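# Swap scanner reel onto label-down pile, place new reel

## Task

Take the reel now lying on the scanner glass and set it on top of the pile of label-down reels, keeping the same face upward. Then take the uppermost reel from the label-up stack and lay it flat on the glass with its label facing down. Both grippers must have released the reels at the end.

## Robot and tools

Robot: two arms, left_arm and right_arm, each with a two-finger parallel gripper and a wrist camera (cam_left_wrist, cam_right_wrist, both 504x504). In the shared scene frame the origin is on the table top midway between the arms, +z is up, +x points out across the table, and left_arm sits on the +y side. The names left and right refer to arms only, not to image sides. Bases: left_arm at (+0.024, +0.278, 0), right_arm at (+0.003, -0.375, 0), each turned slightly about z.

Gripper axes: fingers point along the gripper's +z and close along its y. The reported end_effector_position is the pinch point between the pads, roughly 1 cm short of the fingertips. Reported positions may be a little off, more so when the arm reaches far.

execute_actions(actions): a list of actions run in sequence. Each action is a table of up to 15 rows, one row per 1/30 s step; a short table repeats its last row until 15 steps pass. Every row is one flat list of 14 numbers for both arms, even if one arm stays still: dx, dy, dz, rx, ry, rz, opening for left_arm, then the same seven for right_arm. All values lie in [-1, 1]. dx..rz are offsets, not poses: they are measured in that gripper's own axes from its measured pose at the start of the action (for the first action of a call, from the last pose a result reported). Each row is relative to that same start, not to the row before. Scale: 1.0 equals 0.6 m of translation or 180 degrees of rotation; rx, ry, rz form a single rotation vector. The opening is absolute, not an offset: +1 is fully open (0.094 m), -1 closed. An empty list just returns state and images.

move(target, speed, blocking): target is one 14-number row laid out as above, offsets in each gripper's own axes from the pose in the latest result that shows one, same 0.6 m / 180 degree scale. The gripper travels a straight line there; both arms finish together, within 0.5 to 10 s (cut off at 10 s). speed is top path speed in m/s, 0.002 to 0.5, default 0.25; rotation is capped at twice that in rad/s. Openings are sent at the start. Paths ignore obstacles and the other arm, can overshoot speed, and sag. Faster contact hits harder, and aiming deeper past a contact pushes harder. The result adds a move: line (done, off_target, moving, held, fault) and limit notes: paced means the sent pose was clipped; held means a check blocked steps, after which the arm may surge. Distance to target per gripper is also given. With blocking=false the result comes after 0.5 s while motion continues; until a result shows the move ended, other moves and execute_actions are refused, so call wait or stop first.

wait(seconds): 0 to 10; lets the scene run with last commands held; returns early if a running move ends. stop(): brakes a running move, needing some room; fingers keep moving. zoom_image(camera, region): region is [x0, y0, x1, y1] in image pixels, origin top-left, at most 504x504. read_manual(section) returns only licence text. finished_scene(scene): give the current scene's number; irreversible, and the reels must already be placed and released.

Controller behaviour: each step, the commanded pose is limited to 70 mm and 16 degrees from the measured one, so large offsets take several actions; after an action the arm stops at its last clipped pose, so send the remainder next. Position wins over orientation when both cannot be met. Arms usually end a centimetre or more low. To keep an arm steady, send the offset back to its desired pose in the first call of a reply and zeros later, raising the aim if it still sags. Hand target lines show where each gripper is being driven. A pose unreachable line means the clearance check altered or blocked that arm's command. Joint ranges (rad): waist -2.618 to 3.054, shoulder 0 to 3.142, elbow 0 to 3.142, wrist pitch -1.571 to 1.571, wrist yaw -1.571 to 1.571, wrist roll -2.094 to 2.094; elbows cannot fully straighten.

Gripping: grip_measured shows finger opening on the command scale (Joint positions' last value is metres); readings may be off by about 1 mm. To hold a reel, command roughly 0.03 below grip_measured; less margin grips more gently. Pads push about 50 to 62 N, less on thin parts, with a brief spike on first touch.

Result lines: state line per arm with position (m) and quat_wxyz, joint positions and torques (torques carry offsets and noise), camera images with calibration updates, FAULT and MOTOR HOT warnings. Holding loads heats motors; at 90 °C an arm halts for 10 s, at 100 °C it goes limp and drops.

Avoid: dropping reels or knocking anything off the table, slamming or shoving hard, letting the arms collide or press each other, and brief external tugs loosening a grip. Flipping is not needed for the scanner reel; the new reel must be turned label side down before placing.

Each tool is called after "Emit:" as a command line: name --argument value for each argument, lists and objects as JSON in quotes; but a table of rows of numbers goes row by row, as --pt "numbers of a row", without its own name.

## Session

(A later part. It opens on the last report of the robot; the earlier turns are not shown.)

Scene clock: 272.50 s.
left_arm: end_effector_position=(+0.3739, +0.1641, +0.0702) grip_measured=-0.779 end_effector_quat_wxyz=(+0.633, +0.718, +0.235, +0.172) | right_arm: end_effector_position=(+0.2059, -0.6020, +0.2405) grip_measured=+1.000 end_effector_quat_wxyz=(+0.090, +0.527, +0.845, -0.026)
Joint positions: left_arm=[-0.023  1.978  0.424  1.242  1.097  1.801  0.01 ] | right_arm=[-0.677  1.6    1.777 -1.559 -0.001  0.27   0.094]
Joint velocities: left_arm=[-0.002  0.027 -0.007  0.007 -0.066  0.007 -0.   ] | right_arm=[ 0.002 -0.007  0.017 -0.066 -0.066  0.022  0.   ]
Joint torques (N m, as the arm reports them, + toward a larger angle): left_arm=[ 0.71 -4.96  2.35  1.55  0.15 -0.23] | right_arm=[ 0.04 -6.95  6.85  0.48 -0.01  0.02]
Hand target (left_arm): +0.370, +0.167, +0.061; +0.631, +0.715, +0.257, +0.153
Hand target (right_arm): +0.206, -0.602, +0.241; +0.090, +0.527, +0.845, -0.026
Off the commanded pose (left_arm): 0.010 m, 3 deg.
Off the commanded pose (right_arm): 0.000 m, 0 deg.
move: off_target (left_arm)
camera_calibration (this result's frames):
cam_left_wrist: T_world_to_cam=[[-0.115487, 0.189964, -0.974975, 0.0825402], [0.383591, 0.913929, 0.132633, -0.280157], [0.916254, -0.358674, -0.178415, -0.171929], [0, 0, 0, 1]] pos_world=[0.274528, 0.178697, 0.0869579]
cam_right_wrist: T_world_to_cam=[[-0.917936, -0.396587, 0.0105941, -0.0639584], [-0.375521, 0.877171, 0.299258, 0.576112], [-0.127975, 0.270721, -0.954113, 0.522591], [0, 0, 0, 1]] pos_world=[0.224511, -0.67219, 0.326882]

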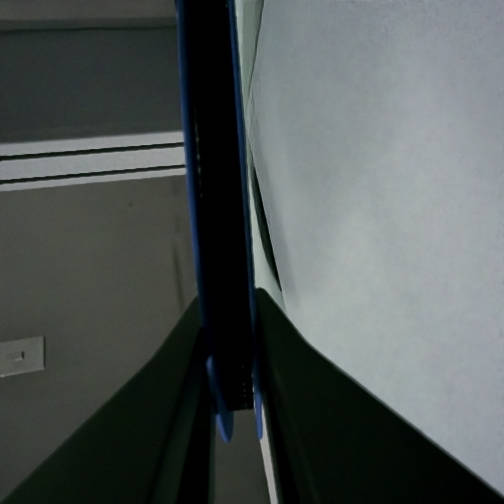

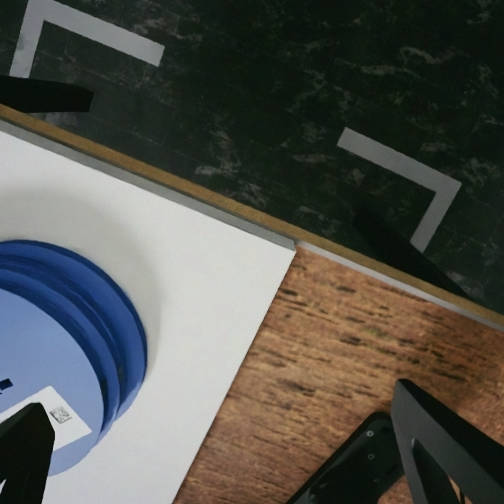

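Same as before. Open, tilt down, and withdraw briskly.

Emit:
move --target '[0,0,0,0.03,0,0,-0.35,0,0,0,0,0,0,1]' --speed 0.05

Emit:
move --target '[0,0,-0.13,0.02,0,0,-0.3,0,0,0,0,0,0,1]' --speed 0.3

Scene clock: 278.03 s.
left_arm: end_effector_position=(+0.3679, +0.1665, +0.0633) grip_measured=-0.352 end_effector_quat_wxyz=(+0.599, +0.743, +0.254, +0.157) | right_arm: end_effector_position=(+0.2059, -0.6020, +0.2405) grip_measured=+1.000 end_effector_quat_wxyz=(+0.090, +0.527, +0.845, -0.026)
Joint positions: left_arm=[-0.023  1.853  0.43   0.925  1.059  1.941  0.03 ] | right_arm=[-0.677  1.6    1.777 -1.559 -0.001  0.27   0.094]
Joint velocities: left_arm=[ 0.002 -0.007  0.032 -0.139 -0.081  0.095  0.   ] | right_arm=[-0.007  0.002  0.002  0.037 -0.022 -0.125  0.   ]
Joint torques (N m, as the arm reports them, + toward a larger angle): left_arm=[-0.63 -7.61  6.62  1.38  0.21  0.01] | right_arm=[ 0.04 -6.95  6.82  0.49  0.01  0.02]
Hand target (left_arm): +0.373, +0.164, +0.071; +0.599, +0.745, +0.243, +0.162
Hand target (right_arm): +0.206, -0.602, +0.241; +0.090, +0.527, +0.845, -0.026
Off the commanded pose (left_arm): 0.009 m, 1 deg.
Off the commanded pose (right_arm): 0.000 m, 0 deg.
move: done
camera_calibration (this result's frames):
cam_left_wrist: T_world_to_cam=[[-0.185502, 0.253645, -0.949343, 0.0881508], [0.386532, 0.907063, 0.16682, -0.281285], [0.903428, -0.336006, -0.266304, -0.160312], [0, 0, 0, 1]] pos_world=[0.269908, 0.178918, 0.0879177]
cam_right_wrist: T_world_to_cam=[[-0.917936, -0.396587, 0.0105941, -0.0639584], [-0.375521, 0.877171, 0.299258, 0.576112], [-0.127975, 0.270721, -0.954113, 0.522591], [0, 0, 0, 1]] pos_world=[0.224511, -0.67219, 0.326882]

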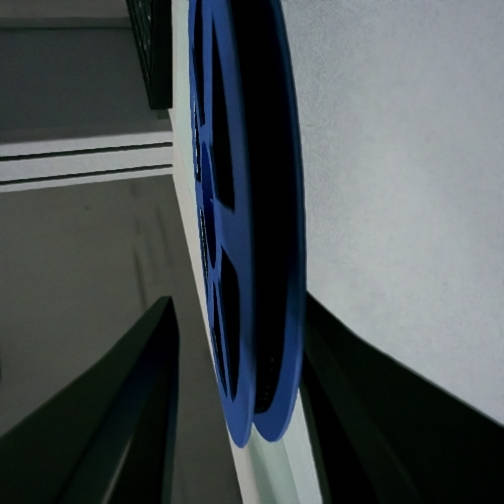

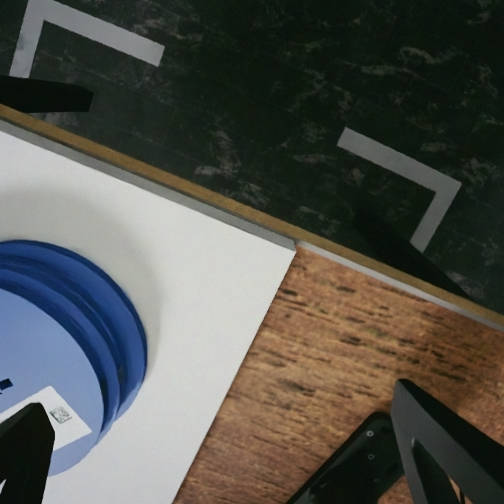

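Scene clock: 278.97 s.
left_arm: end_effector_position=(+0.3339, +0.2310, +0.0827) grip_measured=-0.302 end_effector_quat_wxyz=(+0.604, +0.717, +0.290, +0.194) | right_arm: end_effector_position=(+0.2059, -0.6020, +0.2405) grip_measured=+1.000 end_effector_quat_wxyz=(+0.090, +0.527, +0.845, -0.026)
Joint positions: left_arm=[0.259 1.655 0.325 0.717 1.224 2.082 0.033] | right_arm=[-0.677  1.6    1.777 -1.559 -0.001  0.27   0.094]
Joint velocities: left_arm=[-0.007 -0.022  0.007 -0.037  0.037 -0.022 -0.001] | right_arm=[ 0.007 -0.002 -0.002  0.066 -0.022 -0.022  0.   ]
Joint torques (N m, as the arm reports them, + toward a larger angle): left_arm=[ 0.65 -6.03  2.79  1.15  0.45  0.04] | right_arm=[ 0.02 -7.    6.82  0.47  0.    0.01]
Hand target (left_arm): +0.326, +0.228, +0.083; +0.609, +0.714, +0.293, +0.183
Hand target (right_arm): +0.206, -0.602, +0.241; +0.090, +0.527, +0.845, -0.026
Off the commanded pose (left_arm): 0.008 m, 9 deg.
Off the commanded pose (right_arm): 0.000 m, 0 deg.
joint sent to its limit (left arm) — the command would take joint 6 (wrist roll) past its upper limit, so that joint was sent only as far as its limit.
move: off_target (left_arm)
camera_calibration (this result's frames):
cam_left_wrist: T_world_to_cam=[[-0.188857, 0.202041, -0.960996, 0.0978593], [0.279851, 0.9491, 0.144543, -0.302104], [0.941285, -0.241638, -0.235785, -0.139694], [0, 0, 0, 1]] pos_world=[0.234517, 0.2332, 0.104772]
cam_right_wrist: T_world_to_cam=[[-0.917936, -0.396587, 0.0105941, -0.0639584], [-0.375521, 0.877171, 0.299258, 0.576112], [-0.127975, 0.270721, -0.954113, 0.522591], [0, 0, 0, 1]] pos_world=[0.224511, -0.67219, 0.326882]

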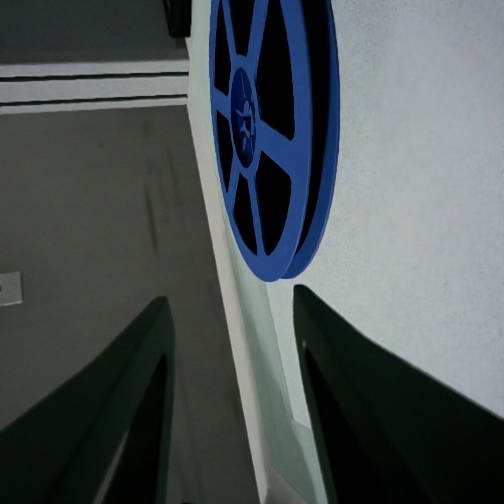

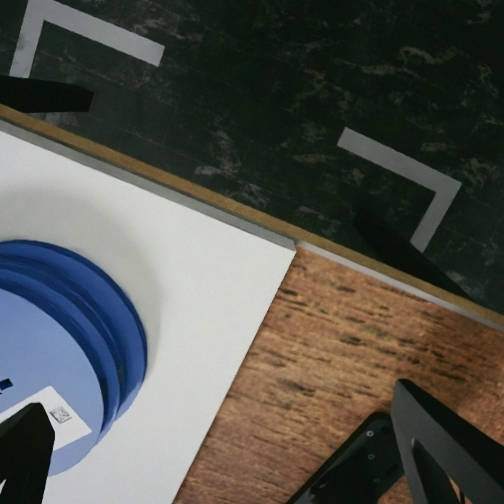

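Released. Quick check from above.

Emit:
move --target '[0,0.22,0,0.12,0,0,1,0,0,0,0,0,0,1]'

Scene clock: 283.30 s.
left_arm: end_effector_position=(+0.3551, +0.2167, +0.2085) grip_measured=+1.000 end_effector_quat_wxyz=(+0.476, +0.774, +0.381, +0.169) | right_arm: end_effector_position=(+0.2059, -0.6020, +0.2405) grip_measured=+1.000 end_effector_quat_wxyz=(+0.090, +0.527, +0.845, -0.026)
Joint positions: left_arm=[ 0.056  1.199  0.883 -0.473  0.809  2.084  0.094] | right_arm=[-0.677  1.6    1.777 -1.559 -0.001  0.27   0.094]
Joint velocities: left_arm=[-0.012 -0.012  0.017 -0.11  -0.066 -0.022  0.   ] | right_arm=[ 0.002  0.002  0.007 -0.007  0.007 -0.022  0.   ]
Joint torques (N m, as the arm reports them, + toward a larger angle): left_arm=[-0.66 -2.39 10.86  1.22  0.24  0.02] | right_arm=[ 0.04 -6.96  6.82  0.5   0.    0.01]
Hand target (left_arm): +0.356, +0.214, +0.212; +0.474, +0.778, +0.379, +0.164
Hand target (right_arm): +0.206, -0.602, +0.241; +0.090, +0.527, +0.845, -0.026
Off the commanded pose (left_arm): 0.004 m, 9 deg.
Off the commanded pose (right_arm): 0.000 m, 0 deg.
joint sent to its limit (left arm) — the command would take joint 6 (wrist roll) past its upper limit, so that joint was sent only as far as its limit.
move: off_target (left_arm)
camera_calibration (this result's frames):
cam_left_wrist: T_world_to_cam=[[-0.439946, 0.349651, -0.827159, 0.254979], [0.221655, 0.934869, 0.277289, -0.316582], [0.870239, -0.0613515, -0.488794, -0.0945014], [0, 0, 0, 1]] pos_world=[0.264588, 0.201011, 0.252501]
cam_right_wrist: T_world_to_cam=[[-0.917936, -0.396587, 0.0105941, -0.0639584], [-0.375521, 0.877171, 0.299258, 0.576112], [-0.127975, 0.270721, -0.954113, 0.522591], [0, 0, 0, 1]] pos_world=[0.224511, -0.67219, 0.326882]

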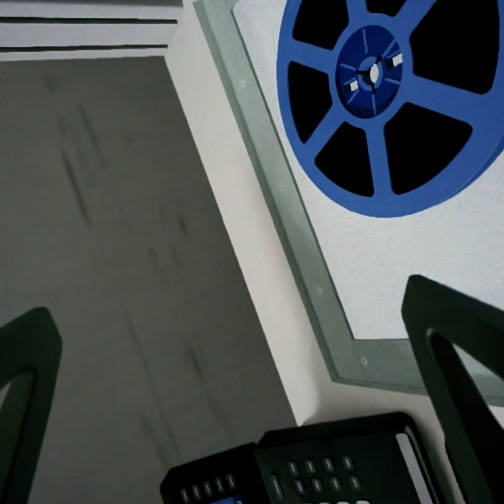

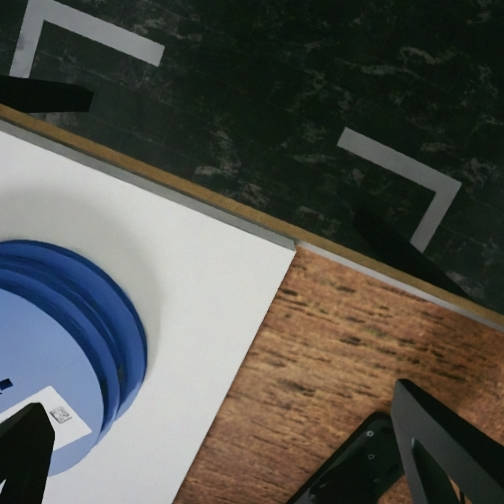

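Emit:
finished_scene --scene 2

The scene is finished: the task was done.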